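## Task

From the row of cartons on the wall shelf, remove the one labelled C72 and set it down on the desk. All other cartons must stay where they were, neither displaced nor rotated. The robot must not tip over or finish leaning, or the task fails. The result only counts if it holds without the robot supporting it. At the end, release the carton and move the robot away.

## Robot and tools

ROBOT. A Hello Robot Stretch 3 with a single arm. It has a two-wheel base (0.33 m long, 0.34 m wide), a lift carriage on a vertical mast, and a telescoping arm that reaches out to the robot's RIGHT side. The base cannot slide sideways, so to move the gripper forward or back you drive the base. An in-place turn pivots about the point midway between the wheels, 0.05 m behind the front edge. With the arm retracted and the wrist folded, a turn sweeps a radius of 0.28 m. An unfolded, level wrist reaches past that radius. For these tasks each finger pad can only squeeze with about 25 N.

FRAMES. The base frame has its origin on the floor between the drive wheels, with x forward, y left and z up. hand_pose is reported in this frame, at the point where the closed fingertips meet. The odometry frame is the base frame as it was when the scene started. base_odometry comes from wheel rotation, so any slip is counted as motion. Heading is positive to the left, in -3.142 to 3.142.

TOOLS.
execute_actions: arguments are actions (a list holding exactly one action, or empty) and cameras (a list drawn from head_camera, nav_camera, wrist_camera, all; omitted, null or ["all"] returns every camera, [] returns none). An empty actions list only reports the state and images. One action may hold base, joints, or both, plus an optional contact_limits. The motions start together and can finish at different times.
- base: one command only. {"translate_m": d} is an offset in metres, straight ahead from the base's current spot, forward positive, range -1 to 1. {"rotate_rad": d} is an offset turn in radians on the spot, counter-clockwise (left) positive, range -3.2 to 3.2. Offsets are counted from the base position in the scene's most recent state report.
- joints: absolute targets keyed by joint name. lift_m 0 to 1.1 (arm height on the mast); arm_m 0 to 0.52 (extension); wrist_yaw_rad -1.345 to 4.42 (0 = gripper along the arm, positive swings toward the front, 3.0 = folded over the base); wrist_pitch_rad -1.57 to 0.451 (0 level, negative tips fingertips down); wrist_roll_rad -2.911 to 2.911 (0 = fingers side by side, level); gripper_m -0.089 to 0.179 (larger = wider; the real fingertip gap is about 0.007 m less when nearly shut, 0.025 m less when fully open, zero below 0.007); head_pan_rad -3.953 to 1.73 (0 forward, positive left, -1.57 looks along the arm); head_tilt_rad -1.53 to 0.419 (negative looks down). Done tolerances: lift and arm ±0.004, yaw and roll ±0.02, pitch ±0.05, gripper ±0.004, head ±0.02.
- contact_limits: only arm_m, a motor_effort percentage 1 to 100 at which the arm motion halts with contact_stop (about -value when retracting). Lower values are softer but a very low one halts immediately. It also caps holding force until the next action. Values above the maximum are trimmed.
A joint or the base that is not named may keep driving toward an earlier target without its status showing it. Unknown keys or out-of-range numbers reject the whole call and nothing moves. If a result reports a stop, any later execute_actions, wait or finished_scene calls in that same reply are skipped. Each action ends within 15 s.
wait: seconds, 0 to 10. Commands nothing new; returns state and images.
zoom_image: camera (one of the three) and region [x0, y0, x1, y1] in pixels of that camera's latest full image, at most 504 by 504, origin top-left.
finished_scene: scene, the current scene's number. Ends it for good after the last command is held; its result tells whether the goal was met and gives the next task.

RESULT LINES. base_status and joint_status give how each motion of the last accepted action ended: done (for the base, wheels turned the full amount even if slipping), off_target (rested away from target, may still push), contact_stop, time_out, torque_fault (old target dropped; the part holds where it stopped unless slack or switched off). on_its_own covers what this call did not command; held at there is a target, not the actual position. motor_effort is percent of maximum, positive toward larger joint values, with the peak of the last action in brackets; readings carry fixed biases and noise, and effort at rest outside its normal band suggests pushing or carrying. Positive wheel effort drives forward. lidar_m: 12 distances in 30-degree sectors from the base origin, 1st straight ahead then counter-clockwise (4th left, 7th behind, 10th right), in a plane 0.17 m above the floor, 0.15 to 12 m, "-" for nothing; it misses glass and thin legs, and the mast or a low lift can block sectors 5, 6, 9, 10. wrist_depth_mm (45 to 1000) and head_depth_mm (280 to 4000, image sideways): 7 by 7 grids of median depth, top-left first. base_tilt in degrees (forward and right positive), turned_by_wheels and turned_by_imu (left positive) have small fixed offsets. The pictures line lists images in order. Camera calibration is given in OpenCV form; T_world_to_cam maps the base frame into each camera and is only approximately right.

GRIPPING. Close to a gripper_m below the carton's width; lower squeezes harder, but the stall guard may ease off and let things slip. To re-squeeze send a new value. To release, open at least 0.02 beyond the touching value. Neither the reading nor done proves a grasp; check the images.

SAFETY. Arm and lift halt and go slack when pressing firmly; a slack lift can sag under load or be pushed up by closing fingers on a surface. Base, wrist and head keep pushing when blocked; a wrist servo pushed hard for seconds shuts off for 10 s. Fold or unfold the wrist only with lift_m 0.32 to 0.95, wrist_pitch_rad -0.4 and roll near 0; once folded, lift may go down to 0.25. If yaw is below -0.4, keep pitch at -0.5 or lower. Pushing into something rigid with the gripper above about 0.45 m can tip the robot, more so with a raised contact limit or a repeated push. Do not drive while the gripper holds or presses on something fixed, and avoid snagging furniture, especially reversing. If tilted, reverse the last move in small steps, free the gripper, and lower lift_m to about 0.2 if needed. The base runs fast only when stowed (lift below 0.30, arm below 0.03, yaw above 2.54). Avoid drops, knocking neighbouring cartons, and hard hits.

Each tool is called after "Emit:" as name([rows], argument=value, ...), one row to a line, values as JSON.

## Session

Emit:
execute_actions(actions=[])

Scene clock: 0.00 s.
base_odometry: x=+0.000 y=+0.000 heading=+0.000 (m, m, rad; odometry frame)
turned_by_wheels: +0.000 (rad since the last result)
turned_by_imu: +0.000 (rad since the last result)
base_tilt: forward=-0.9 right=+0.1 (deg)
lidar_m: 2.15 1.52 1.52 2.01 2.01 2.01 2.26 2.00 1.99 2.23 2.33 2.46
head_depth_mm: 2110 2791 2836 2857 2780 2789 2157 / 2102 3010 3028 3097 3074 3019 2170 / 2096 3074 3137 3176 3203 3053 2164 / 2114 2725 2724 2774 2776 2788 2155 / 2108 2426 2421 2448 2469 2492 2166 / 2067 2182 2192 2203 2212 2220 2139 / 1936 1975 1985 2003 2008 2027 1983
base_status: not commanded
joint_positions: lift_m=+0.592 arm_m=+0.001 wrist_yaw_rad=+2.961 wrist_pitch_rad=-0.622 wrist_roll_rad=-0.006 gripper_m=+0.037 head_pan_rad=-0.004 head_tilt_rad=-0.010
joint_status: not commanded
motor_effort: left_wheel=+0 right_wheel=+1 lift_m=+22 arm_m=+0 wrist_yaw_rad=+0 wrist_pitch_rad=+7 wrist_roll_rad=+0 gripper_m=+1 head_pan_rad=-1 head_tilt_rad=+3 (%)
hand_pose: x=+0.0136 y=+0.0450 z=+0.5619 quat_wxyz=(+0.276, +0.688, +0.156, +0.653) (m; base frame)
wrist_depth_mm: - - - - - - - / - - - - - - - / - - - - - - - / 904 931 936 939 948 960 926 / 774 817 - 827 817 829 811 / 718 738 718 713 717 737 727 / 638 644 - 662 661 658 661
pictures: head_camera (sideways: a quarter turn clockwise sets it upright), nav_camera (sideways: a quarter turn counterclockwise sets it upright), wrist_camera
Images, in order (width x height): head_camera 896x504, nav_camera 672x504, wrist_camera 644x364.

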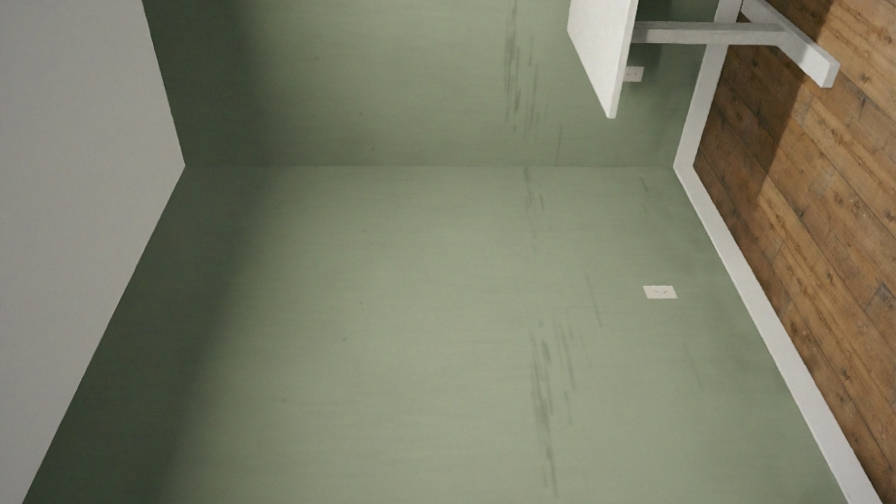

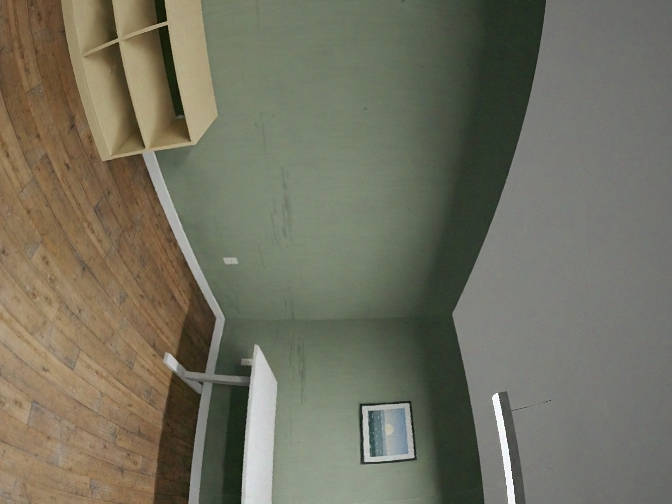

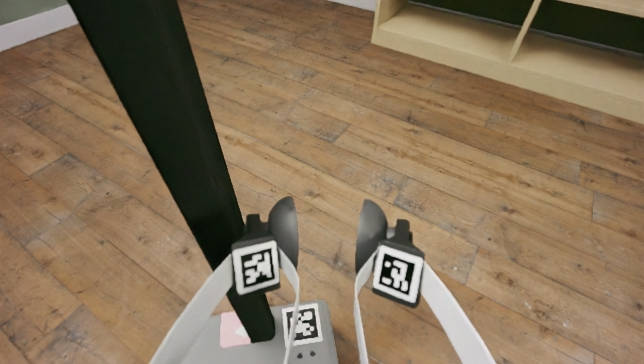

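Emit:
execute_actions([
  {"joints":{"head_pan_rad":1.2,"head_tilt_rad":-0.1}},
], cameras=["head_camera","nav_camera"])

Emit:
execute_actions([
  {"joints":{"head_pan_rad":-1.4,"head_tilt_rad":-0.1}},
], cameras=["head_camera","nav_camera"])

Scene clock: 10.23 s.
base_odometry: x=+0.000 y=+0.000 heading=+0.000 (m, m, rad; odometry frame)
turned_by_wheels: +0.000 (rad since the last result)
turned_by_imu: +0.001 (rad since the last result)
base_tilt: forward=-0.8 right=+0.2 (deg)
lidar_m: 2.15 1.52 1.52 2.00 2.02 2.01 2.25 2.00 1.99 2.22 2.33 2.46
head_depth_mm: 1581 1604 1650 1680 1729 1662 1515 / 1625 1661 1692 1741 1783 1659 1591 / 1680 1720 1761 1795 1846 1672 1651 / 1732 1787 1829 1865 1917 1669 1686 / 1804 1848 1902 1940 2005 2040 1823 / 1864 1918 1976 2015 2079 2138 1889 / 1941 1997 2059 2097 2164 2225 1891
base_status: not commanded
joint_positions: lift_m=+0.592 arm_m=+0.001 wrist_yaw_rad=+2.961 wrist_pitch_rad=-0.622 wrist_roll_rad=-0.006 gripper_m=+0.037 head_pan_rad=+1.193 head_tilt_rad=-0.098
joint_status: all done
motor_effort: left_wheel=+0(0) right_wheel=+1(0) lift_m=+21(22) arm_m=+1(2) wrist_yaw_rad=+1(0) wrist_pitch_rad=+7(7) wrist_roll_rad=+0(0) gripper_m=+0(0) head_pan_rad=+3(47) head_tilt_rad=-1(8) (%)
hand_pose: x=+0.0136 y=+0.0450 z=+0.5619 quat_wxyz=(+0.276, +0.688, +0.156, +0.653) (m; base frame)
wrist_depth_mm: - - - - - - - / - - - - - - - / - - - - - - - / 926 904 919 923 942 942 937 / 809 800 - 813 815 834 823 / 713 718 720 718 707 728 734 / 635 634 - 679 651 646 647
pictures: head_camera (sideways: a quarter turn clockwise sets it upright), nav_camera (sideways: a quarter turn counterclockwise sets it upright)
camera_calibration (this result's frames):
head_camera: T_world_to_cam=[[-0.0566674, -0.132294, -0.989589, 1.31502], [-0.926305, 0.376764, 0.00267552, 0.00841551], [0.372488, 0.916814, -0.143895, 0.145688], [0, 0, 0, 1]] pos_world=[0.028047, 0.0372297, 1.32227]
nav_camera: T_world_to_cam=[[0.0493082, 0.0994682, 0.993818, -1.25086], [0.947845, -0.318371, -0.0151625, 0.0599894], [0.314894, 0.942733, -0.109979, 0.0982671], [0, 0, 0, 1]] pos_world=[-0.026127, 0.0508796, 1.25484]
Images, in order (width x height): head_camera 896x504, nav_camera 672x504.

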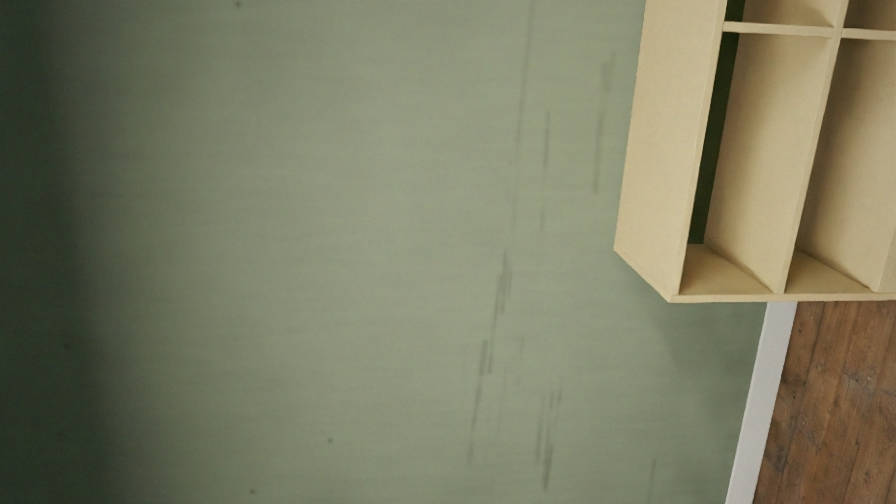

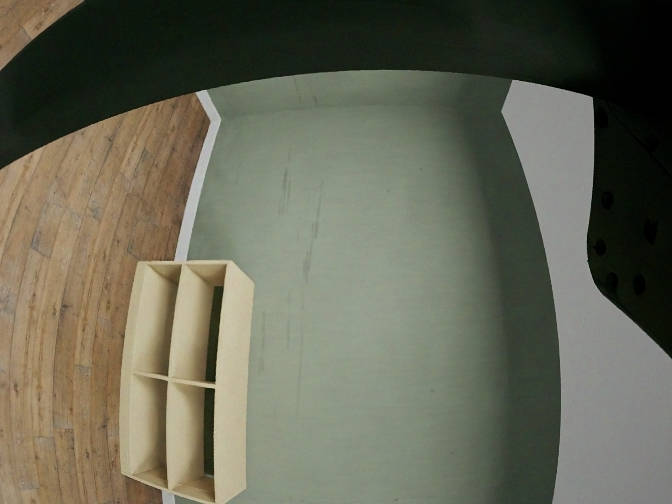

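Scene clock: 12.03 s.
base_odometry: x=+0.000 y=+0.000 heading=+0.000 (m, m, rad; odometry frame)
turned_by_wheels: +0.000 (rad since the last result)
turned_by_imu: +0.000 (rad since the last result)
base_tilt: forward=-0.9 right=+0.1 (deg)
lidar_m: 2.15 1.51 1.51 2.01 2.02 2.01 2.26 2.00 1.99 2.23 2.34 2.47
head_depth_mm: 2142 2168 2194 2239 2282 2288 1891 / 2309 2369 2420 2473 2518 2477 1893 / 2522 2634 2696 2759 2823 2612 1890 / 2553 3002 3071 3165 3268 2631 1899 / 2555 3178 3241 3343 3372 2630 1897 / 2556 2933 2993 3088 3144 2629 1892 / 2545 2760 2791 2870 2930 2617 1888
base_status: not commanded
joint_positions: lift_m=+0.592 arm_m=+0.001 wrist_yaw_rad=+2.961 wrist_pitch_rad=-0.622 wrist_roll_rad=-0.006 gripper_m=+0.037 head_pan_rad=-1.393 head_tilt_rad=-0.099
joint_status: all done
motor_effort: left_wheel=+1(0) right_wheel=+0(1) lift_m=+22(22) arm_m=+2(1) wrist_yaw_rad=+0(1) wrist_pitch_rad=+7(7) wrist_roll_rad=+0(0) gripper_m=+0(0) head_pan_rad=-5(47) head_tilt_rad=-1(2) (%)
hand_pose: x=+0.0136 y=+0.0450 z=+0.5619 quat_wxyz=(+0.276, +0.688, +0.156, +0.653) (m; base frame)
wrist_depth_mm: - - - - - - - / - - - - - - - / - - - - - - - / 935 931 925 950 959 959 962 / 793 796 - 822 813 837 821 / 713 720 718 724 708 724 730 / 651 639 - 657 647 642 651
pictures: head_camera (sideways: a quarter turn clockwise sets it upright), nav_camera (sideways: a quarter turn counterclockwise sets it upright)
camera_calibration (this result's frames):
head_camera: T_world_to_cam=[[-0.0217283, 0.142424, -0.989567, 1.31478], [0.985621, 0.168948, 0.00267425, -0.00324563], [0.167566, -0.97528, -0.144047, 0.147136], [0, 0, 0, 1]] pos_world=[0.00711181, -0.0432084, 1.32226]
nav_camera: T_world_to_cam=[[0.0106518, -0.11066, 0.993801, -1.2506], [-0.973093, -0.229912, -0.0151708, 0.071718], [0.230165, -0.9669, -0.110131, 0.0989823], [0, 0, 0, 1]] pos_world=[0.0603271, -0.026196, 1.25483]
Images, in order (width x height): head_camera 896x504, nav_camera 672x504.

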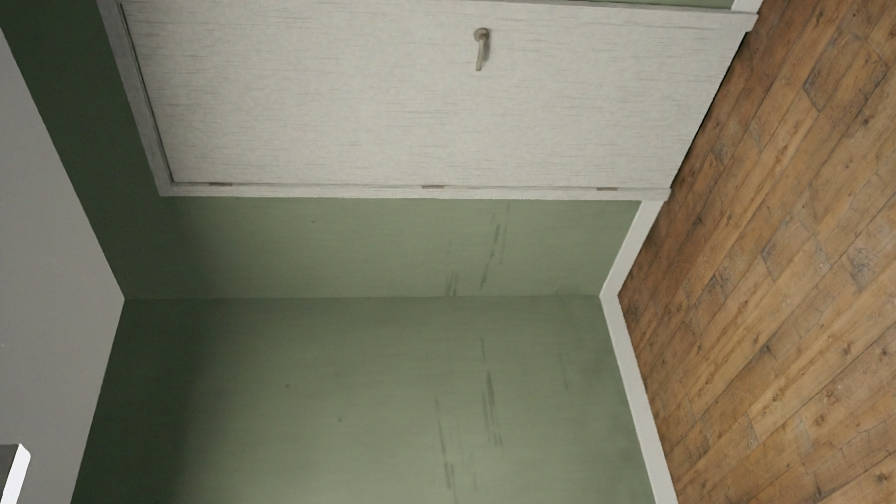

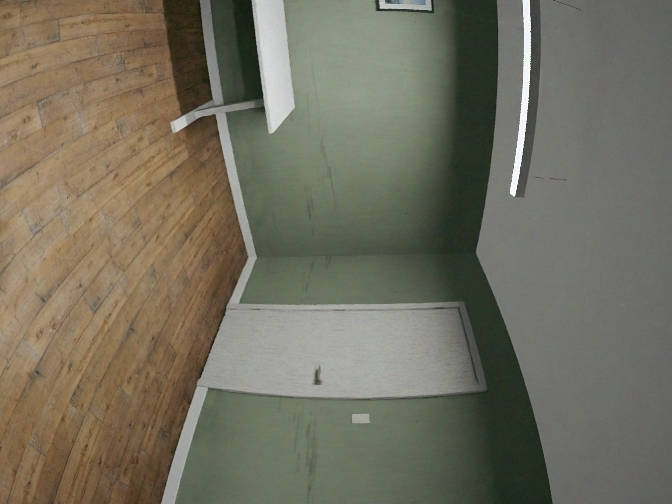

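Emit:
execute_actions([
  {"joints":{"head_pan_rad":-3.0,"head_tilt_rad":-0.1}},
], cameras=["head_camera","nav_camera"])

Scene clock: 18.70 s.
base_odometry: x=+0.000 y=+0.000 heading=+0.000 (m, m, rad; odometry frame)
turned_by_wheels: +0.000 (rad since the last result)
turned_by_imu: +0.001 (rad since the last result)
base_tilt: forward=-0.8 right=+0.0 (deg)
lidar_m: 2.14 1.51 1.52 2.01 2.02 2.01 2.26 1.99 1.99 2.23 2.33 2.47
head_depth_mm: 2110 2156 2183 2237 2276 2308 1892 / 2287 2350 2410 2478 2516 2519 1907 / 2466 2626 2674 2724 2829 2621 1891 / 2409 2534 2598 2646 2734 2615 1903 / 2261 2323 2351 2440 2470 2486 1899 / 2090 2133 2198 2213 2275 2307 1909 / 1940 1963 1999 2062 2094 2152 1885
base_status: not commanded
joint_positions: lift_m=+0.592 arm_m=+0.001 wrist_yaw_rad=+2.961 wrist_pitch_rad=-0.622 wrist_roll_rad=-0.006 gripper_m=+0.037 head_pan_rad=-2.993 head_tilt_rad=-0.099
joint_status: all done
motor_effort: left_wheel=+0(0) right_wheel=+0(0) lift_m=+21(22) arm_m=+1(2) wrist_yaw_rad=+1(1) wrist_pitch_rad=+7(7) wrist_roll_rad=+0(0) gripper_m=+0(1) head_pan_rad=-5(47) head_tilt_rad=-1(0) (%)
hand_pose: x=+0.0136 y=+0.0450 z=+0.5619 quat_wxyz=(+0.276, +0.688, +0.156, +0.653) (m; base frame)
wrist_depth_mm: - - - - - - - / - - - - - - - / - - - - - - - / 911 913 924 940 936 945 943 / 821 806 - 799 818 823 813 / 711 713 715 719 696 724 729 / 648 639 - 652 656 653 662
pictures: head_camera (sideways: a quarter turn clockwise sets it upright), nav_camera (sideways: a quarter turn counterclockwise sets it upright)
camera_calibration (this result's frames):
head_camera: T_world_to_cam=[[0.14303, 0.0175649, -0.989562, 1.31377], [0.140094, -0.990135, 0.00267397, 0.00191246], [-0.979753, -0.139014, -0.14408, 0.154177], [0, 0, 0, 1]] pos_world=[-0.0371202, 0.000250301, 1.32226]
nav_camera: T_world_to_cam=[[-0.110956, -0.00742063, 0.993798, -1.24985], [-0.201397, 0.979392, -0.0151726, 0.0670129], [-0.973205, -0.201831, -0.110164, 0.106365], [0, 0, 0, 1]] pos_world=[-0.0216668, -0.0534387, 1.25483]
Images, in order (width x height): head_camera 896x504, nav_camera 672x504.

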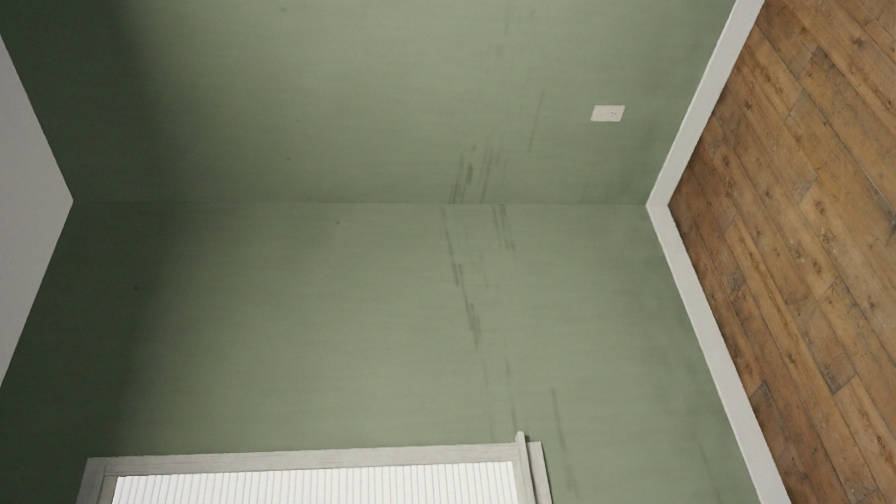

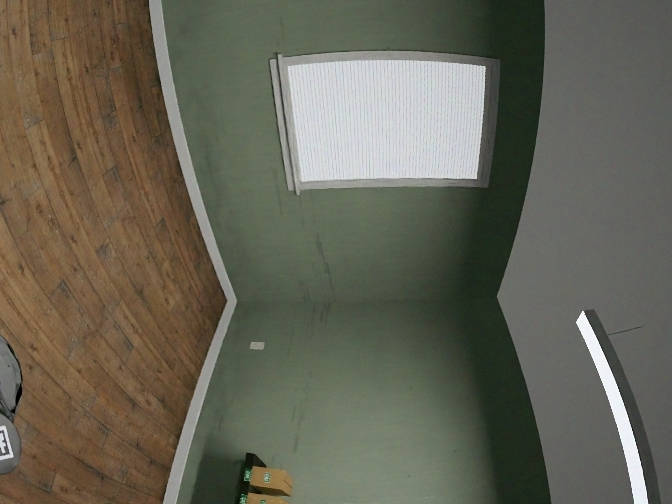

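Emit:
execute_actions([
  {"joints":{"head_pan_rad":-3.9,"head_tilt_rad":-0.2}},
], cameras=["head_camera","nav_camera"])

Scene clock: 22.17 s.
base_odometry: x=+0.000 y=+0.000 heading=+0.000 (m, m, rad; odometry frame)
turned_by_wheels: +0.000 (rad since the last result)
turned_by_imu: +0.001 (rad since the last result)
base_tilt: forward=-0.8 right=+0.1 (deg)
lidar_m: 2.15 1.52 1.52 2.01 2.02 2.01 2.26 2.00 1.99 2.23 2.33 2.47
head_depth_mm: - - - - - - - / - - - - - - - / 1806 1885 1970 2024 2154 2204 1685 / 1797 1873 1946 2015 2136 2194 1681 / 1793 1859 1941 2010 2118 2187 1678 / 1787 1849 1937 1981 2105 2185 1679 / 1769 1846 1927 2015 2104 2172 1675
base_status: not commanded
joint_positions: lift_m=+0.592 arm_m=+0.001 wrist_yaw_rad=+2.961 wrist_pitch_rad=-0.622 wrist_roll_rad=-0.006 gripper_m=+0.037 head_pan_rad=-3.893 head_tilt_rad=-0.197
joint_status: all done
motor_effort: left_wheel=+0(0) right_wheel=+0(1) lift_m=+21(22) arm_m=+1(1) wrist_yaw_rad=+0(1) wrist_pitch_rad=+7(7) wrist_roll_rad=+0(0) gripper_m=+0(0) head_pan_rad=-4(46) head_tilt_rad=-2(9) (%)
hand_pose: x=+0.0136 y=+0.0450 z=+0.5619 quat_wxyz=(+0.276, +0.688, +0.156, +0.653) (m; base frame)
wrist_depth_mm: - - - - - - - / - - - - - - - / - - - - - - - / 922 916 933 923 925 939 919 / 781 819 - 808 826 825 827 / 720 711 718 716 698 725 719 / 637 648 - 670 654 660 644
pictures: head_camera (sideways: a quarter turn clockwise sets it upright), nav_camera (sideways: a quarter turn counterclockwise sets it upright)
camera_calibration (this result's frames):
head_camera: T_world_to_cam=[[0.173358, -0.167131, -0.970574, 1.28874], [-0.688678, -0.725065, 0.00184677, 0.0080452], [-0.704038, 0.668093, -0.240795, 0.278384], [0, 0, 0, 1]] pos_world=[-0.0218797, 0.0352341, 1.31783]
nav_camera: T_world_to_cam=[[-0.145897, 0.148707, 0.978059, -1.22902], [0.643277, 0.765361, -0.0204098, 0.0686764], [-0.751604, 0.626185, -0.207324, 0.231485], [0, 0, 0, 1]] pos_world=[-0.049504, -0.0147508, 1.25145]
Images, in order (width x height): head_camera 896x504, nav_camera 672x504.

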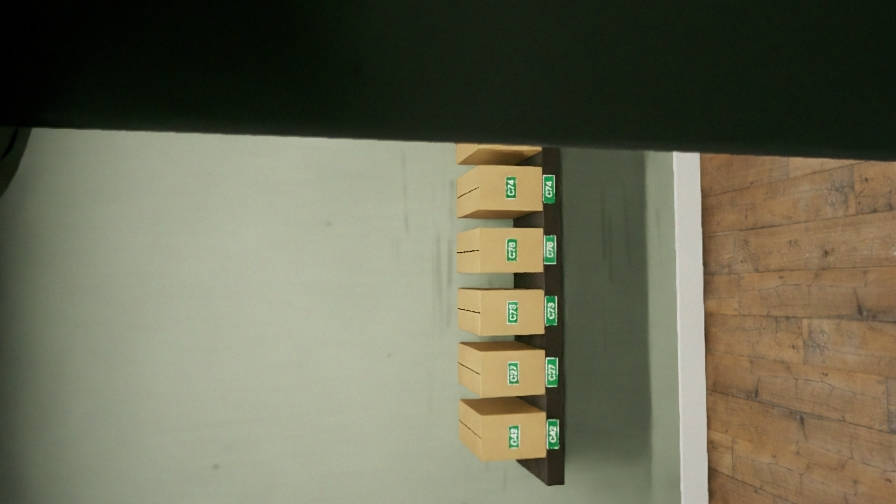

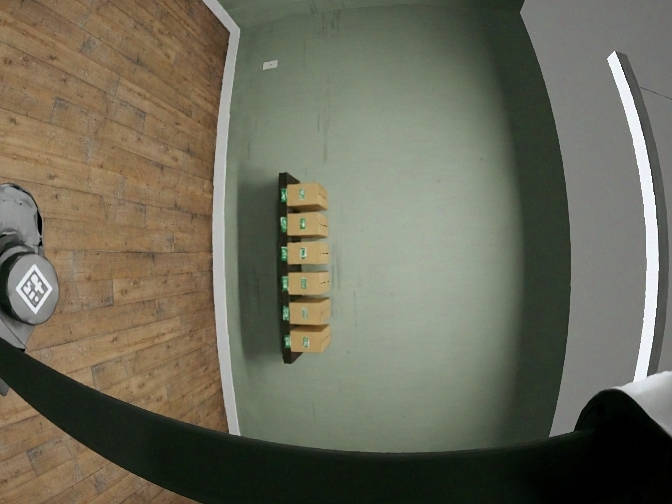

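Emit:
zoom_image(camera="head_camera", region=[430, 130, 600, 500])

Emit:
zoom_image(camera="nav_camera", region=[260, 160, 360, 380])

Region (430, 130, 600, 500) of head_camera's 896x504 image, scaled by 1.362, with more detail than that image has; it fills the left 232 columns of this view, and the rest is white.

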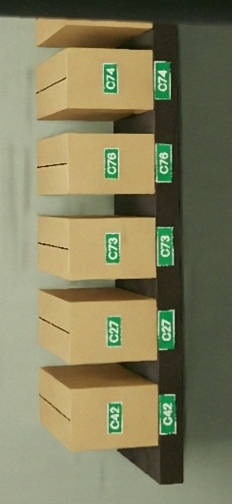

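Region (260, 160, 360, 380) of nav_camera's 672x504 image, scaled by 2.291, with more detail than that image has; it fills the left 229 columns of this view, and the rest is white.

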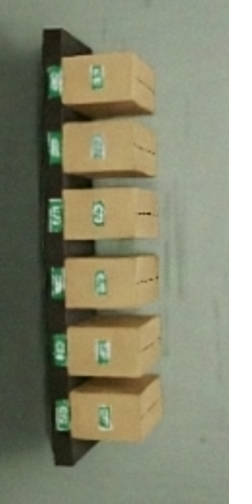

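Emit:
execute_actions([
  {"base":{"rotate_rad":2.39},"joints":{"lift_m":0.27,"wrist_pitch_rad":-0.4,"wrist_yaw_rad":3.0,"head_pan_rad":0.0,"head_tilt_rad":-0.3}},
], cameras=["head_camera","nav_camera"])

Scene clock: 52.47 s.
base_odometry: x=+0.000 y=+0.000 heading=+2.390 (m, m, rad; odometry frame)
turned_by_wheels: +2.390 (rad since the last result)
turned_by_imu: +2.386 (rad since the last result)
base_tilt: forward=-0.8 right=+0.1 (deg)
lidar_m: 2.01 2.07 2.08 1.99 2.06 2.74 2.34 2.47 1.51 1.40 1.52 2.10
head_depth_mm: 1762 1879 1986 2128 2281 1927 1518 / 1764 1871 1979 1998 2268 1931 1519 / 1750 1868 1975 1860 2249 1918 1524 / 1750 1837 1963 1924 2232 1938 1524 / 1728 1845 1954 1822 2212 1925 1520 / 1729 1831 1940 1822 2211 1931 1513 / 1719 1809 1933 1999 2196 1925 1515
base_status: done
joint_positions: lift_m=+0.270 arm_m=+0.001 wrist_yaw_rad=+2.997 wrist_pitch_rad=-0.421 wrist_roll_rad=-0.006 gripper_m=+0.037 head_pan_rad=-0.007 head_tilt_rad=-0.297
joint_status: all done
motor_effort: left_wheel=-3(13) right_wheel=+3(9) lift_m=+16(19) arm_m=+1(1) wrist_yaw_rad=+3(2) wrist_pitch_rad=+12(11) wrist_roll_rad=+0(0) gripper_m=-1(0) head_pan_rad=+3(46) head_tilt_rad=-1(10) (%)
hand_pose: x=+0.0109 y=+0.0757 z=+0.2824 quat_wxyz=(+0.197, +0.698, +0.098, +0.681) (m; base frame)
wrist_depth_mm: - - - - - - - / - - - - - - - / 819 841 825 849 867 862 876 / 656 643 671 668 671 670 691 / 536 540 - 546 551 558 563 / 455 482 - - 455 471 476 / - - - - 405 407 406
pictures: head_camera (sideways: a quarter turn clockwise sets it upright), nav_camera (sideways: a quarter turn counterclockwise sets it upright)
camera_calibration (this result's frames):
head_camera: T_world_to_cam=[[-0.335907, 0.00615267, -0.941875, 1.25436], [0.0155261, 0.999879, 0.000994381, 0.00485944], [0.941767, -0.0142897, -0.335962, 0.392203], [0, 0, 0, 1]] pos_world=[0.0519068, -0.00697203, 1.31321]
nav_camera: T_world_to_cam=[[0.304131, -0.01121, 0.952564, -1.19845], [0.0430257, -0.998749, -0.0254906, 0.0789496], [0.951658, 0.0487372, -0.303268, 0.34597], [0, 0, 0, 1]] pos_world=[0.0318432, 0.0485545, 1.24854]
Images, in order (width x height): head_camera 896x504, nav_camera 672x504.

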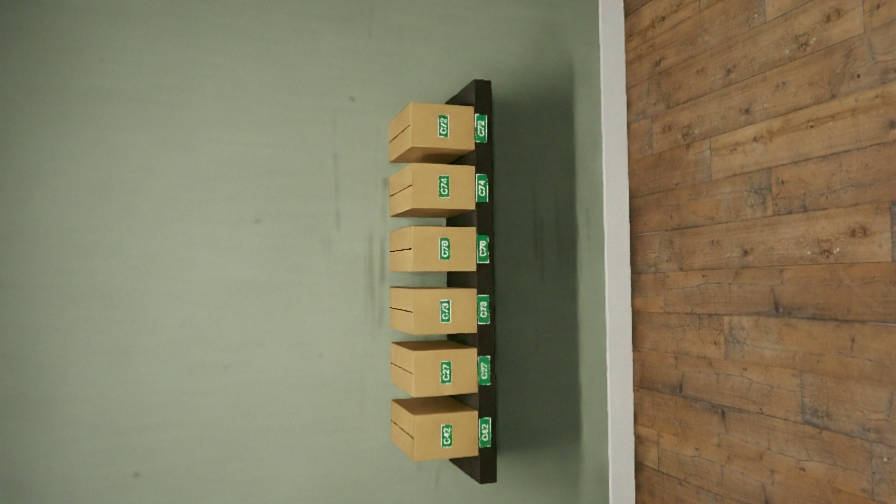

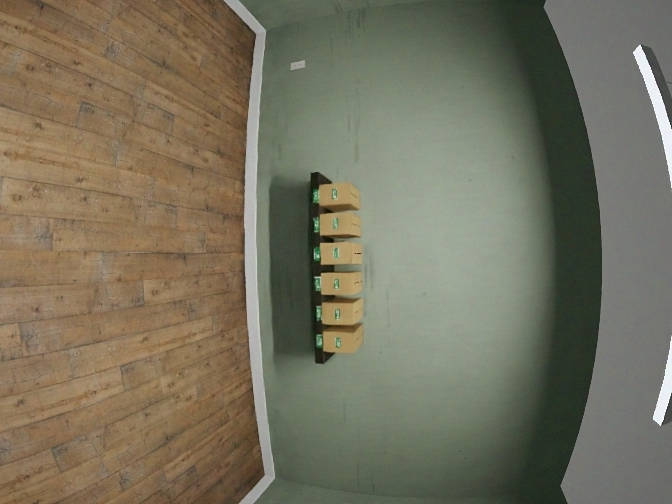

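Emit:
zoom_image(camera="head_camera", region=[370, 70, 510, 280])

Region (370, 70, 510, 280) of head_camera's 896x504 image, scaled by 2.400, with more detail than that image has.

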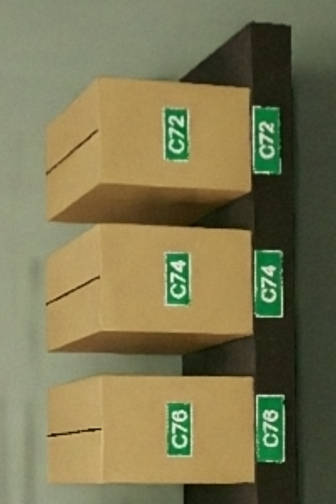

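Emit:
execute_actions([
  {"base":{"translate_m":1.0},"joints":{"head_tilt_rad":-0.5}},
], cameras=["head_camera"])

Scene clock: 78.73 s.
base_odometry: x=-0.730 y=+0.683 heading=+2.390 (m, m, rad; odometry frame)
turned_by_wheels: +0.000 (rad since the last result)
turned_by_imu: +0.003 (rad since the last result)
base_tilt: forward=-0.9 right=+0.1 (deg)
lidar_m: 1.01 1.04 1.40 2.01 2.07 2.80 3.79 2.12 1.45 1.51 1.46 1.05
head_depth_mm: 842 922 1015 994 951 1446 1310 / 838 916 1009 944 928 1454 1312 / 836 914 1005 1041 950 1435 1305 / 830 911 1000 987 932 1430 1309 / 825 902 995 986 928 1418 1302 / 824 899 989 985 923 1408 1308 / 819 896 985 937 899 1403 1303
base_status: done
joint_positions: lift_m=+0.270 arm_m=+0.001 wrist_yaw_rad=+2.998 wrist_pitch_rad=-0.420 wrist_roll_rad=-0.006 gripper_m=+0.037 head_pan_rad=-0.007 head_tilt_rad=-0.495
joint_status: all done
motor_effort: left_wheel=-4(10) right_wheel=+3(9) lift_m=+16(16) arm_m=+0(2) wrist_yaw_rad=+1(2) wrist_pitch_rad=+11(12) wrist_roll_rad=+0(0) gripper_m=-1(1) head_pan_rad=+3(4) head_tilt_rad=-2(15) (%)
hand_pose: x=+0.0109 y=+0.0758 z=+0.2826 quat_wxyz=(+0.197, +0.698, +0.098, +0.681) (m; base frame)
wrist_depth_mm: - - - - - - 975 / - - - - - - 971 / 830 827 836 858 872 879 884 / 658 661 662 668 673 670 689 / 534 543 - 550 562 560 558 / 451 487 - - 450 470 478 / - - - - 407 407 406
pictures: head_camera (sideways: a quarter turn clockwise sets it upright)
camera_calibration (this result's frames):
head_camera: T_world_to_cam=[[-0.514575, 0.00735804, -0.857414, 1.14525], [0.0155027, 0.99988, -0.000723256, 0.00709579], [0.857305, -0.0136644, -0.514627, 0.625211], [0, 0, 0, 1]] pos_world=[0.053212, -0.00697864, 1.30371]
Images, in order (width x height): head_camera 896x504.

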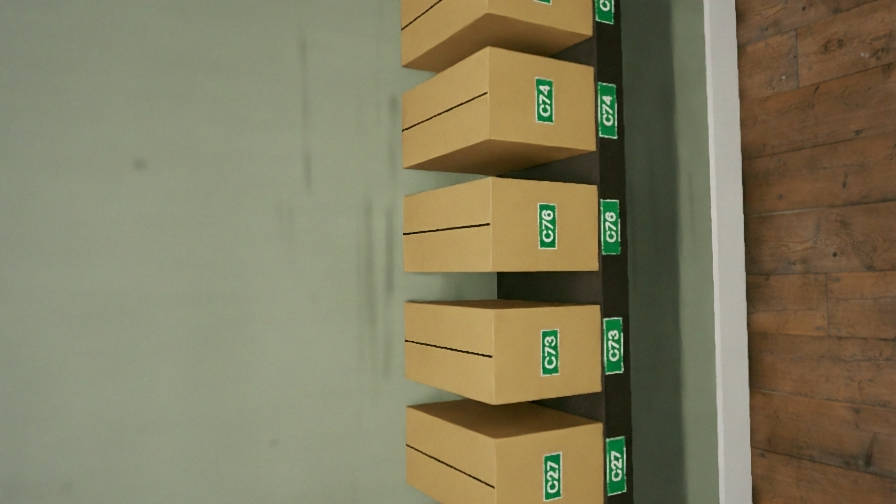

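Emit:
execute_actions([
  {"base":{"rotate_rad":1.578},"joints":{"head_pan_rad":-1.7,"head_tilt_rad":-0.55}},
], cameras=[])

Emit:
execute_actions([
  {"base":{"translate_m":-0.35}},
], cameras=["head_camera"])

Scene clock: 96.03 s.
base_odometry: x=-0.730 y=+0.683 heading=-2.316 (m, m, rad; odometry frame)
turned_by_wheels: +1.578 (rad since the last result)
turned_by_imu: +1.573 (rad since the last result)
base_tilt: forward=-0.9 right=+0.2 (deg)
lidar_m: 2.00 2.08 2.83 3.34 2.12 1.45 1.57 1.44 1.05 1.01 1.04 1.42
head_depth_mm: 887 979 1086 948 1427 1522 1275 / 874 964 1062 953 1393 1517 1272 / 861 950 1045 924 999 1480 1270 / 849 938 1041 906 991 1470 1269 / 836 919 1020 942 986 1448 1269 / 825 907 1005 873 930 1435 1265 / 813 891 985 929 933 1416 1266
base_status: done
joint_positions: lift_m=+0.270 arm_m=+0.001 wrist_yaw_rad=+2.998 wrist_pitch_rad=-0.420 wrist_roll_rad=-0.006 gripper_m=+0.037 head_pan_rad=-1.693 head_tilt_rad=-0.544
joint_status: all done
motor_effort: left_wheel=-4(13) right_wheel=+3(9) lift_m=+16(16) arm_m=+0(1) wrist_yaw_rad=+3(2) wrist_pitch_rad=+11(11) wrist_roll_rad=+0(0) gripper_m=+1(0) head_pan_rad=-5(49) head_tilt_rad=-2(9) (%)
hand_pose: x=+0.0109 y=+0.0758 z=+0.2826 quat_wxyz=(+0.197, +0.698, +0.098, +0.681) (m; base frame)
wrist_depth_mm: - - - - - - - / - - - - - - - / 819 830 861 873 865 875 875 / 661 660 669 661 681 681 687 / 532 542 - 553 561 555 558 / 458 490 - - 455 470 467 / - - - - 405 409 412
pictures: none
No camera images: the call's "cameras" was empty. Leave "cameras" out to get every camera's image.

Scene clock: 98.87 s.
base_odometry: x=-0.493 y=+0.940 heading=-2.316 (m, m, rad; odometry frame)
turned_by_wheels: +0.000 (rad since the last result)
turned_by_imu: +0.000 (rad since the last result)
base_tilt: forward=-1.0 right=+0.1 (deg)
lidar_m: 2.36 2.44 3.29 3.35 2.01 1.11 1.42 1.45 1.05 1.01 1.05 1.42
head_depth_mm: 888 980 1100 1249 1433 1517 1275 / 877 968 1083 1219 1399 1516 1272 / 864 954 1061 1196 1371 1500 1273 / 850 937 1039 1067 992 1477 1267 / 837 926 1024 900 988 1451 1267 / 828 908 1007 900 948 1430 1264 / 815 896 989 934 940 1419 1265
base_status: done
joint_positions: lift_m=+0.270 arm_m=+0.001 wrist_yaw_rad=+2.998 wrist_pitch_rad=-0.420 wrist_roll_rad=-0.006 gripper_m=+0.037 head_pan_rad=-1.693 head_tilt_rad=-0.544
joint_status: not commanded
motor_effort: left_wheel=-4(16) right_wheel=+2(6) lift_m=+16(16) arm_m=+1(0) wrist_yaw_rad=+2(1) wrist_pitch_rad=+11(11) wrist_roll_rad=+0(0) gripper_m=+1(1) head_pan_rad=-4(4) head_tilt_rad=-2(2) (%)
hand_pose: x=+0.0108 y=+0.0758 z=+0.2826 quat_wxyz=(+0.197, +0.698, +0.098, +0.682) (m; base frame)
wrist_depth_mm: - - - - - - - / - - - - - - - / 829 837 853 831 851 886 882 / 658 651 658 667 663 675 685 / 539 542 - 542 552 553 565 / 457 477 - - 453 465 468 / - - - - 404 407 405
pictures: head_camera (sideways: a quarter turn clockwise sets it upright)
camera_calibration (this result's frames):
head_camera: T_world_to_cam=[[0.0715839, 0.551473, -0.831115, 1.10739], [0.991457, -0.130425, -0.00114764, 0.00169489], [-0.109032, -0.823933, -0.556099, 0.685063], [0, 0, 0, 1]] pos_world=[-0.00625793, -0.0460266, 1.30133]
Images, in order (width x height): head_camera 896x504.

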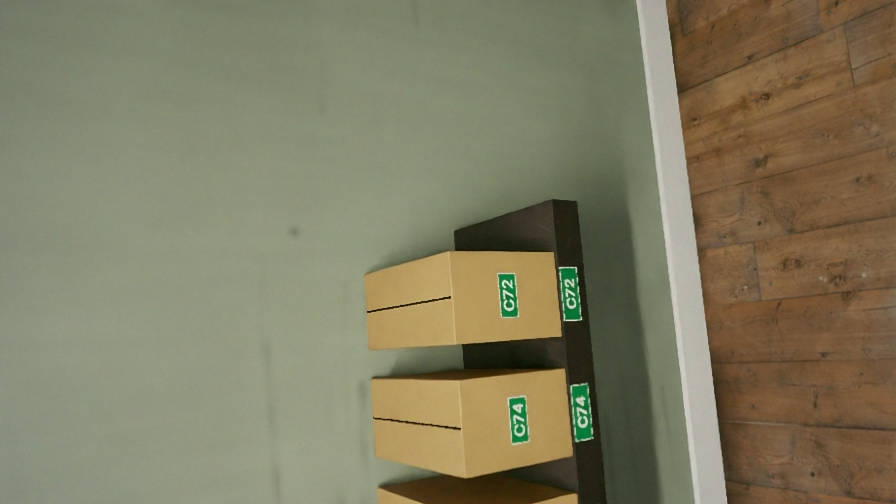

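Emit:
execute_actions([
  {"joints":{"lift_m":0.36}},
], cameras=[])

Emit:
execute_actions([
  {"joints":{"lift_m":0.60,"wrist_yaw_rad":0.0,"wrist_pitch_rad":-0.4}},
], cameras=[])

Emit:
execute_actions([
  {"joints":{"wrist_pitch_rad":0.0,"gripper_m":0.179,"wrist_roll_rad":0.0}},
], cameras=["head_camera","wrist_camera"])

Scene clock: 109.40 s.
base_odometry: x=-0.493 y=+0.940 heading=-2.316 (m, m, rad; odometry frame)
turned_by_wheels: +0.000 (rad since the last result)
turned_by_imu: +0.001 (rad since the last result)
base_tilt: forward=-1.0 right=+0.1 (deg)
lidar_m: 2.35 2.44 3.32 3.36 2.00 1.11 1.42 1.45 1.05 1.01 1.05 1.42
head_depth_mm: 892 983 1096 1248 1433 1519 1269 / 877 969 1083 1216 1404 1514 1270 / 863 953 1060 1193 1366 1489 1265 / 851 938 1040 1060 991 1472 1267 / 840 926 1023 900 989 1455 1265 / 826 910 1007 900 948 1429 1271 / 815 893 990 933 940 1417 1270
base_status: not commanded
joint_positions: lift_m=+0.360 arm_m=+0.001 wrist_yaw_rad=+2.998 wrist_pitch_rad=-0.420 wrist_roll_rad=-0.006 gripper_m=+0.037 head_pan_rad=-1.693 head_tilt_rad=-0.544
joint_status: all done
motor_effort: left_wheel=-4(4) right_wheel=+3(3) lift_m=+27(28) arm_m=+1(1) wrist_yaw_rad=+2(2) wrist_pitch_rad=+11(11) wrist_roll_rad=+0(0) gripper_m=+0(1) head_pan_rad=-4(4) head_tilt_rad=-2(3) (%)
hand_pose: x=+0.0109 y=+0.0758 z=+0.3720 quat_wxyz=(+0.197, +0.698, +0.098, +0.682) (m; base frame)
wrist_depth_mm: - - - - - - - / - - - - - - - / - - - - - - - / 790 806 812 819 827 831 849 / 652 650 - 674 680 675 671 / 556 562 - 563 554 568 574 / 482 501 - - 493 497 489
pictures: none
No camera images: the call's "cameras" was empty. Leave "cameras" out to get every camera's image.

Scene clock: 112.40 s.
base_odometry: x=-0.493 y=+0.940 heading=-2.316 (m, m, rad; odometry frame)
turned_by_wheels: +0.000 (rad since the last result)
turned_by_imu: +0.001 (rad since the last result)
base_tilt: forward=-0.7 right=+0.1 (deg)
lidar_m: 2.36 2.44 3.30 3.36 2.00 1.11 1.42 1.45 1.05 1.01 1.05 1.42
head_depth_mm: 889 983 1097 1247 1438 1514 1273 / 873 967 1080 1224 1399 1513 1277 / 864 954 1058 1196 1370 1493 1266 / 851 937 1041 1062 991 1464 1300 / 841 923 1020 900 989 1453 1286 / 829 909 1006 902 949 1430 1269 / 816 897 992 935 939 1417 1267
base_status: not commanded
joint_positions: lift_m=+0.600 arm_m=+0.001 wrist_yaw_rad=+0.003 wrist_pitch_rad=-0.420 wrist_roll_rad=-0.006 gripper_m=+0.037 head_pan_rad=-1.693 head_tilt_rad=-0.544
joint_status: all done
motor_effort: left_wheel=-4(4) right_wheel=+3(2) lift_m=+27(31) arm_m=+1(0) wrist_yaw_rad=-2(2) wrist_pitch_rad=+11(11) wrist_roll_rad=+0(0) gripper_m=+1(0) head_pan_rad=-5(5) head_tilt_rad=-1(2) (%)
hand_pose: x=-0.0209 y=-0.3703 z=+0.6120 quat_wxyz=(+0.694, +0.149, -0.689, -0.146) (m; base frame)
wrist_depth_mm: 452 450 452 453 466 676 665 / 749 767 777 750 748 749 745 / 861 841 836 841 825 831 825 / 946 928 952 943 947 954 924 / 987 987 - - - 989 998 / 822 830 827 846 822 828 879 / 708 724 712 732 750 738 742
pictures: none
No camera images: the call's "cameras" was empty. Leave "cameras" out to get every camera's image.

Scene clock: 114.30 s.
base_odometry: x=-0.493 y=+0.940 heading=-2.316 (m, m, rad; odometry frame)
turned_by_wheels: +0.000 (rad since the last result)
turned_by_imu: +0.001 (rad since the last result)
base_tilt: forward=-0.8 right=+0.2 (deg)
lidar_m: 2.36 2.44 3.33 3.35 2.01 1.11 1.42 1.45 1.05 1.01 1.05 1.42
head_depth_mm: 891 985 1097 1243 1436 1513 1275 / 876 966 1079 1213 1400 1514 1272 / 863 954 1063 1192 1371 1499 1275 / 850 936 1041 1065 990 1474 1265 / 840 921 1023 900 986 1457 1266 / 828 909 1007 896 948 1431 1268 / 818 896 987 936 941 1418 1265
base_status: not commanded
joint_positions: lift_m=+0.600 arm_m=+0.001 wrist_yaw_rad=+0.003 wrist_pitch_rad=-0.024 wrist_roll_rad=-0.004 gripper_m=+0.109 head_pan_rad=-1.693 head_tilt_rad=-0.544
joint_status: gripper_m off_target (ended at +0.109, target +0.179); the others done
motor_effort: left_wheel=-4(4) right_wheel=+4(3) lift_m=+27(27) arm_m=+1(1) wrist_yaw_rad=-2(1) wrist_pitch_rad=+14(13) wrist_roll_rad=+2(1) gripper_m=+100(100) head_pan_rad=-5(4) head_tilt_rad=-2(3) (%)
hand_pose: x=-0.0207 y=-0.4017 z=+0.7081 quat_wxyz=(+0.709, +0.010, -0.705, -0.008) (m; base frame)
wrist_depth_mm: 708 697 693 699 696 685 710 / 487 487 486 488 724 727 716 / 503 508 510 503 751 743 739 / 514 517 512 515 720 780 775 / 814 790 834 808 813 817 806 / 844 858 848 847 848 844 863 / 882 882 906 903 888 894 885
pictures: head_camera (sideways: a quarter turn clockwise sets it upright), wrist_camera
camera_calibration (this result's frames):
head_camera: T_world_to_cam=[[0.0715837, 0.551473, -0.831115, 1.10739], [0.991457, -0.130425, -0.00114764, 0.00169489], [-0.109031, -0.823933, -0.556099, 0.685063], [0, 0, 0, 1]] pos_world=[-0.00625791, -0.0460266, 1.30133]
wrist_camera: T_world_to_cam=[[-0.997844, -0.0400885, 0.0519659, -0.0702318], [-0.0597152, 0.226008, -0.972293, 0.810632], [0.0272331, -0.9733, -0.227914, -0.0646509], [0, 0, 0, 1]] pos_world=[-0.0199127, -0.248949, 0.777087]
Images, in order (width x height): head_camera 896x504, wrist_camera 644x364.

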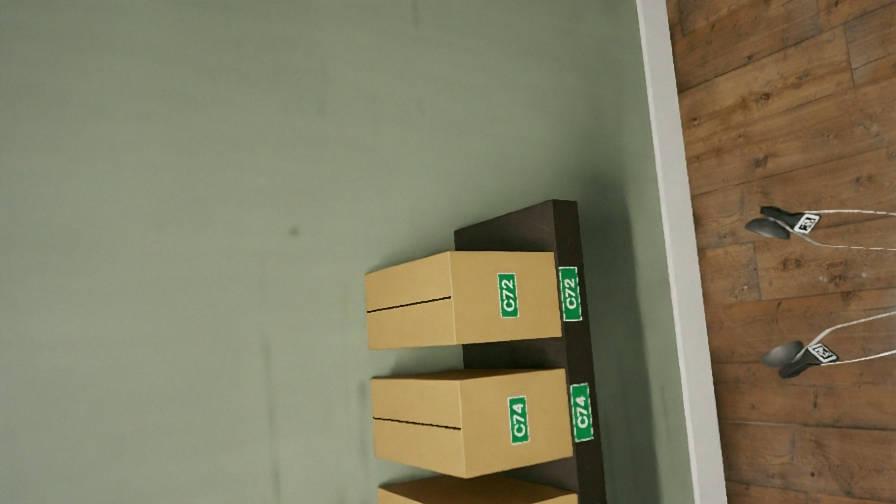

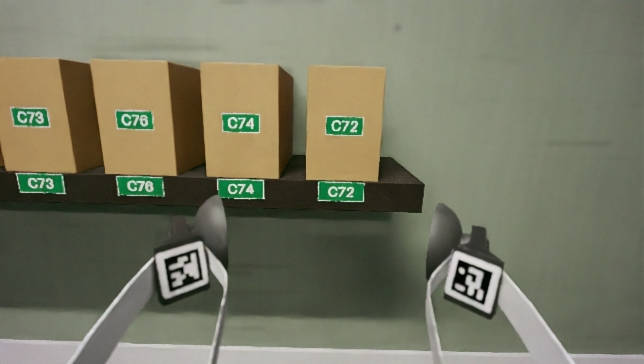

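Emit:
execute_actions([
  {"base":{"translate_m":-0.026},"joints":{"lift_m":0.63,"gripper_m":0.179,"wrist_pitch_rad":0.0}},
], cameras=["head_camera","wrist_camera"])

Scene clock: 129.63 s.
base_odometry: x=-0.476 y=+0.959 heading=-2.316 (m, m, rad; odometry frame)
turned_by_wheels: +0.000 (rad since the last result)
turned_by_imu: +0.001 (rad since the last result)
base_tilt: forward=-0.7 right=+0.1 (deg)
lidar_m: 2.38 2.47 3.33 3.35 1.43 1.09 1.40 1.44 1.05 1.01 1.05 1.42
head_depth_mm: 889 986 1100 1247 1433 1511 1274 / 876 968 1084 1221 1406 1517 1272 / 864 953 1062 1195 1372 1493 1257 / 851 937 1042 1129 1026 1468 1267 / 839 921 1027 892 953 1455 1266 / 828 908 1008 982 954 1437 1235 / 817 894 988 894 929 1413 1265
base_status: done
joint_positions: lift_m=+0.630 arm_m=+0.001 wrist_yaw_rad=+0.003 wrist_pitch_rad=-0.023 wrist_roll_rad=-0.004 gripper_m=+0.179 head_pan_rad=-1.693 head_tilt_rad=-0.544
joint_status: all done
motor_effort: left_wheel=-3(11) right_wheel=+3(5) lift_m=+27(27) arm_m=+1(0) wrist_yaw_rad=-2(2) wrist_pitch_rad=+13(14) wrist_roll_rad=+2(2) gripper_m=+1(0) head_pan_rad=-5(4) head_tilt_rad=-2(2) (%)
hand_pose: x=-0.0207 y=-0.4017 z=+0.7385 quat_wxyz=(+0.709, +0.009, -0.705, -0.007) (m; base frame)
wrist_depth_mm: 685 692 698 699 689 701 703 / 704 713 710 715 738 722 717 / 510 506 502 492 744 740 747 / 525 530 527 521 768 782 766 / 813 797 811 823 814 794 810 / 833 849 838 831 859 866 848 / 890 895 877 895 894 857 924
pictures: head_camera (sideways: a quarter turn clockwise sets it upright), wrist_camera
camera_calibration (this result's frames):
head_camera: T_world_to_cam=[[0.0715837, 0.551473, -0.831115, 1.10739], [0.991457, -0.130425, -0.00114764, 0.00169489], [-0.109031, -0.823933, -0.556099, 0.685063], [0, 0, 0, 1]] pos_world=[-0.00625792, -0.0460266, 1.30133]
wrist_camera: T_world_to_cam=[[-0.997856, -0.0398622, 0.0519116, -0.0717181], [-0.0595666, 0.224425, -0.972669, 0.839846], [0.0271225, -0.973676, -0.226318, -0.0591011], [0, 0, 0, 1]] pos_world=[-0.0199347, -0.248886, 0.807239]
Images, in order (width x height): head_camera 896x504, wrist_camera 644x364.

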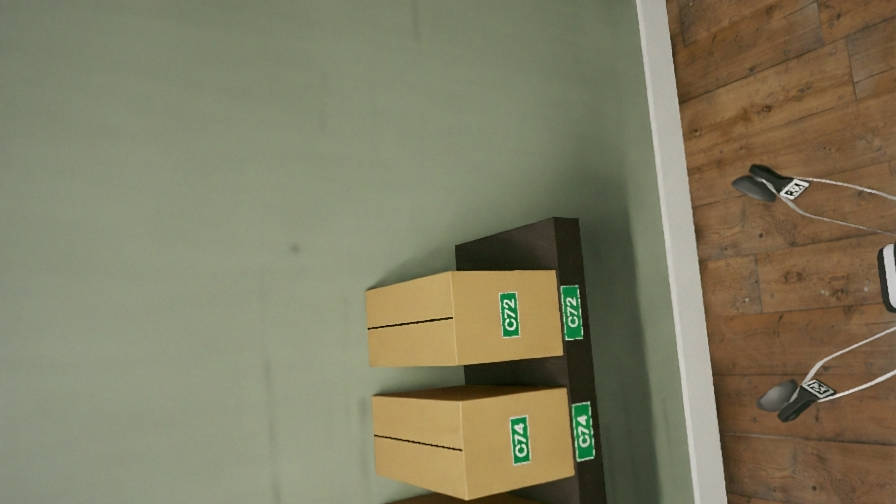

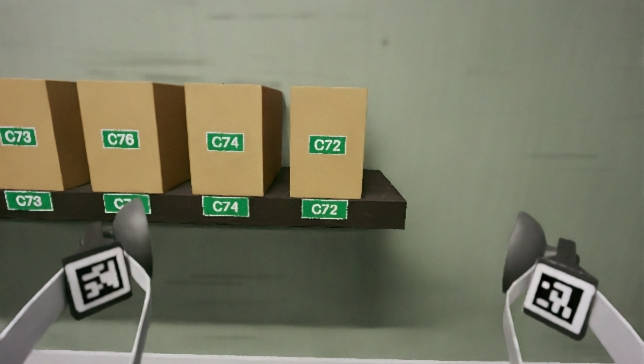

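Emit:
zoom_image(camera="head_camera", region=[700, 140, 896, 440])

Region (700, 140, 896, 440) of head_camera's 896x504 image, scaled by 1.680, with more detail than that image has; it fills the left 329 columns of this view, and the rest is white.

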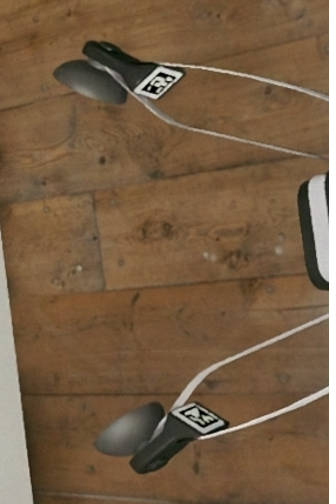

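Emit:
execute_actions([
  {"base":{"rotate_rad":-1.571},"joints":{"lift_m":0.98,"wrist_pitch_rad":-1.57,"arm_m":0.04,"head_pan_rad":-0.2,"head_tilt_rad":-0.7}},
], cameras=[])

Emit:
execute_actions([
  {"base":{"translate_m":0.26}},
], cameras=["head_camera"])

Scene clock: 183.60 s.
base_odometry: x=-0.476 y=+0.959 heading=+2.396 (m, m, rad; odometry frame)
turned_by_wheels: -1.571 (rad since the last result)
turned_by_imu: -1.567 (rad since the last result)
base_tilt: forward=-0.8 right=+0.0 (deg)
lidar_m: 1.01 1.04 1.41 2.38 2.46 3.35 3.36 1.89 1.09 1.40 1.44 1.05
head_depth_mm: 946 1080 1247 1484 1629 1380 1196 / 921 1046 1215 1436 1595 1373 1190 / 900 1022 1174 1376 1577 1373 1187 / 879 995 1138 1322 1538 1378 1189 / 860 969 1074 978 1501 1369 1186 / 840 944 890 941 1470 1361 1185 / 821 920 964 904 1424 1362 1179
base_status: done
joint_positions: lift_m=+0.980 arm_m=+0.040 wrist_yaw_rad=+0.002 wrist_pitch_rad=-1.564 wrist_roll_rad=-0.004 gripper_m=+0.179 head_pan_rad=-0.207 head_tilt_rad=-0.691
joint_status: all done
motor_effort: left_wheel=+4(10) right_wheel=-2(6) lift_m=+27(22) arm_m=+6(5) wrist_yaw_rad=-1(2) wrist_pitch_rad=-4(12) wrist_roll_rad=+2(2) gripper_m=+0(1) head_pan_rad=+3(47) head_tilt_rad=-3(16) (%)
hand_pose: x=-0.0217 y=-0.1624 z=+0.8620 quat_wxyz=(+0.503, +0.500, -0.500, -0.497) (m; base frame)
wrist_depth_mm: 925 968 936 928 927 932 905 / - 985 990 976 956 931 912 / - - - - - 977 985 / - - - - - - - / - - - - - - - / - - - - - - - / - - - - - - -
pictures: none
No camera images: the call's "cameras" was empty. Leave "cameras" out to get every camera's image.

Scene clock: 187.17 s.
base_odometry: x=-0.667 y=+1.136 heading=+2.397 (m, m, rad; odometry frame)
turned_by_wheels: +0.000 (rad since the last result)
turned_by_imu: +0.001 (rad since the last result)
base_tilt: forward=-0.7 right=+0.0 (deg)
lidar_m: 0.75 0.78 1.05 2.39 2.47 3.37 3.65 1.62 1.21 1.39 1.08 0.78
head_depth_mm: 690 786 914 1090 1350 1378 1190 / 674 764 884 1044 1281 1372 1187 / 658 745 857 1006 1224 1370 1188 / 641 725 829 949 844 1348 1189 / 627 705 798 720 714 1313 1181 / 612 689 782 720 716 1280 1183 / 599 672 759 755 687 1266 1180
base_status: done
joint_positions: lift_m=+0.980 arm_m=+0.040 wrist_yaw_rad=+0.002 wrist_pitch_rad=-1.564 wrist_roll_rad=-0.004 gripper_m=+0.179 head_pan_rad=-0.207 head_tilt_rad=-0.691
joint_status: not commanded
motor_effort: left_wheel=+4(12) right_wheel=-3(4) lift_m=+27(27) arm_m=+6(6) wrist_yaw_rad=-1(2) wrist_pitch_rad=-4(3) wrist_roll_rad=+2(2) gripper_m=+0(1) head_pan_rad=+3(4) head_tilt_rad=-3(3) (%)
hand_pose: x=-0.0217 y=-0.1624 z=+0.8620 quat_wxyz=(+0.503, +0.500, -0.500, -0.497) (m; base frame)
wrist_depth_mm: 851 934 920 960 935 904 910 / 865 983 937 973 932 941 958 / 869 - - 963 - - 986 / 877 - - - - - - / 835 - - - - - - / 808 - - - - - - / 922 - - - - - -
pictures: head_camera (sideways: a quarter turn clockwise sets it upright)
camera_calibration (this result's frames):
head_camera: T_world_to_cam=[[-0.657149, 0.141964, -0.740271, 0.993412], [0.213743, 0.976887, -0.00240262, 0.00807246], [0.72282, -0.159807, -0.672304, 0.831157], [0, 0, 0, 1]] pos_world=[0.0503167, -0.0160897, 1.2942]
Images, in order (width x height): head_camera 896x504.

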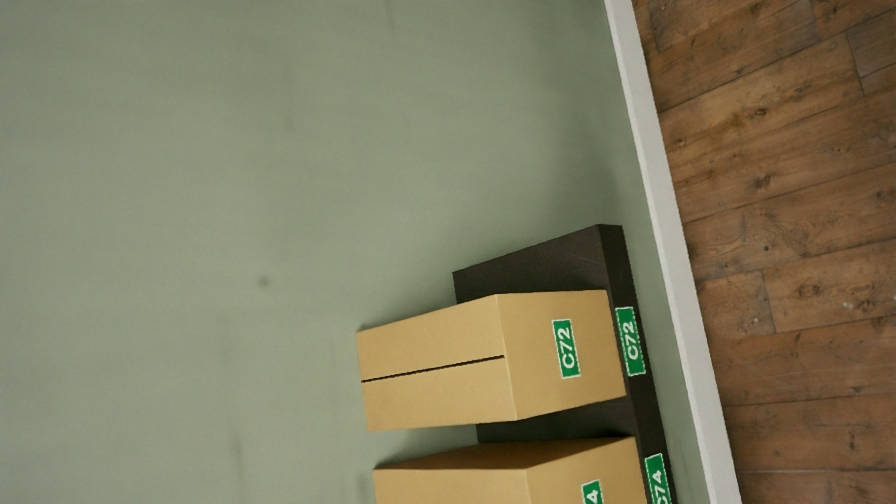

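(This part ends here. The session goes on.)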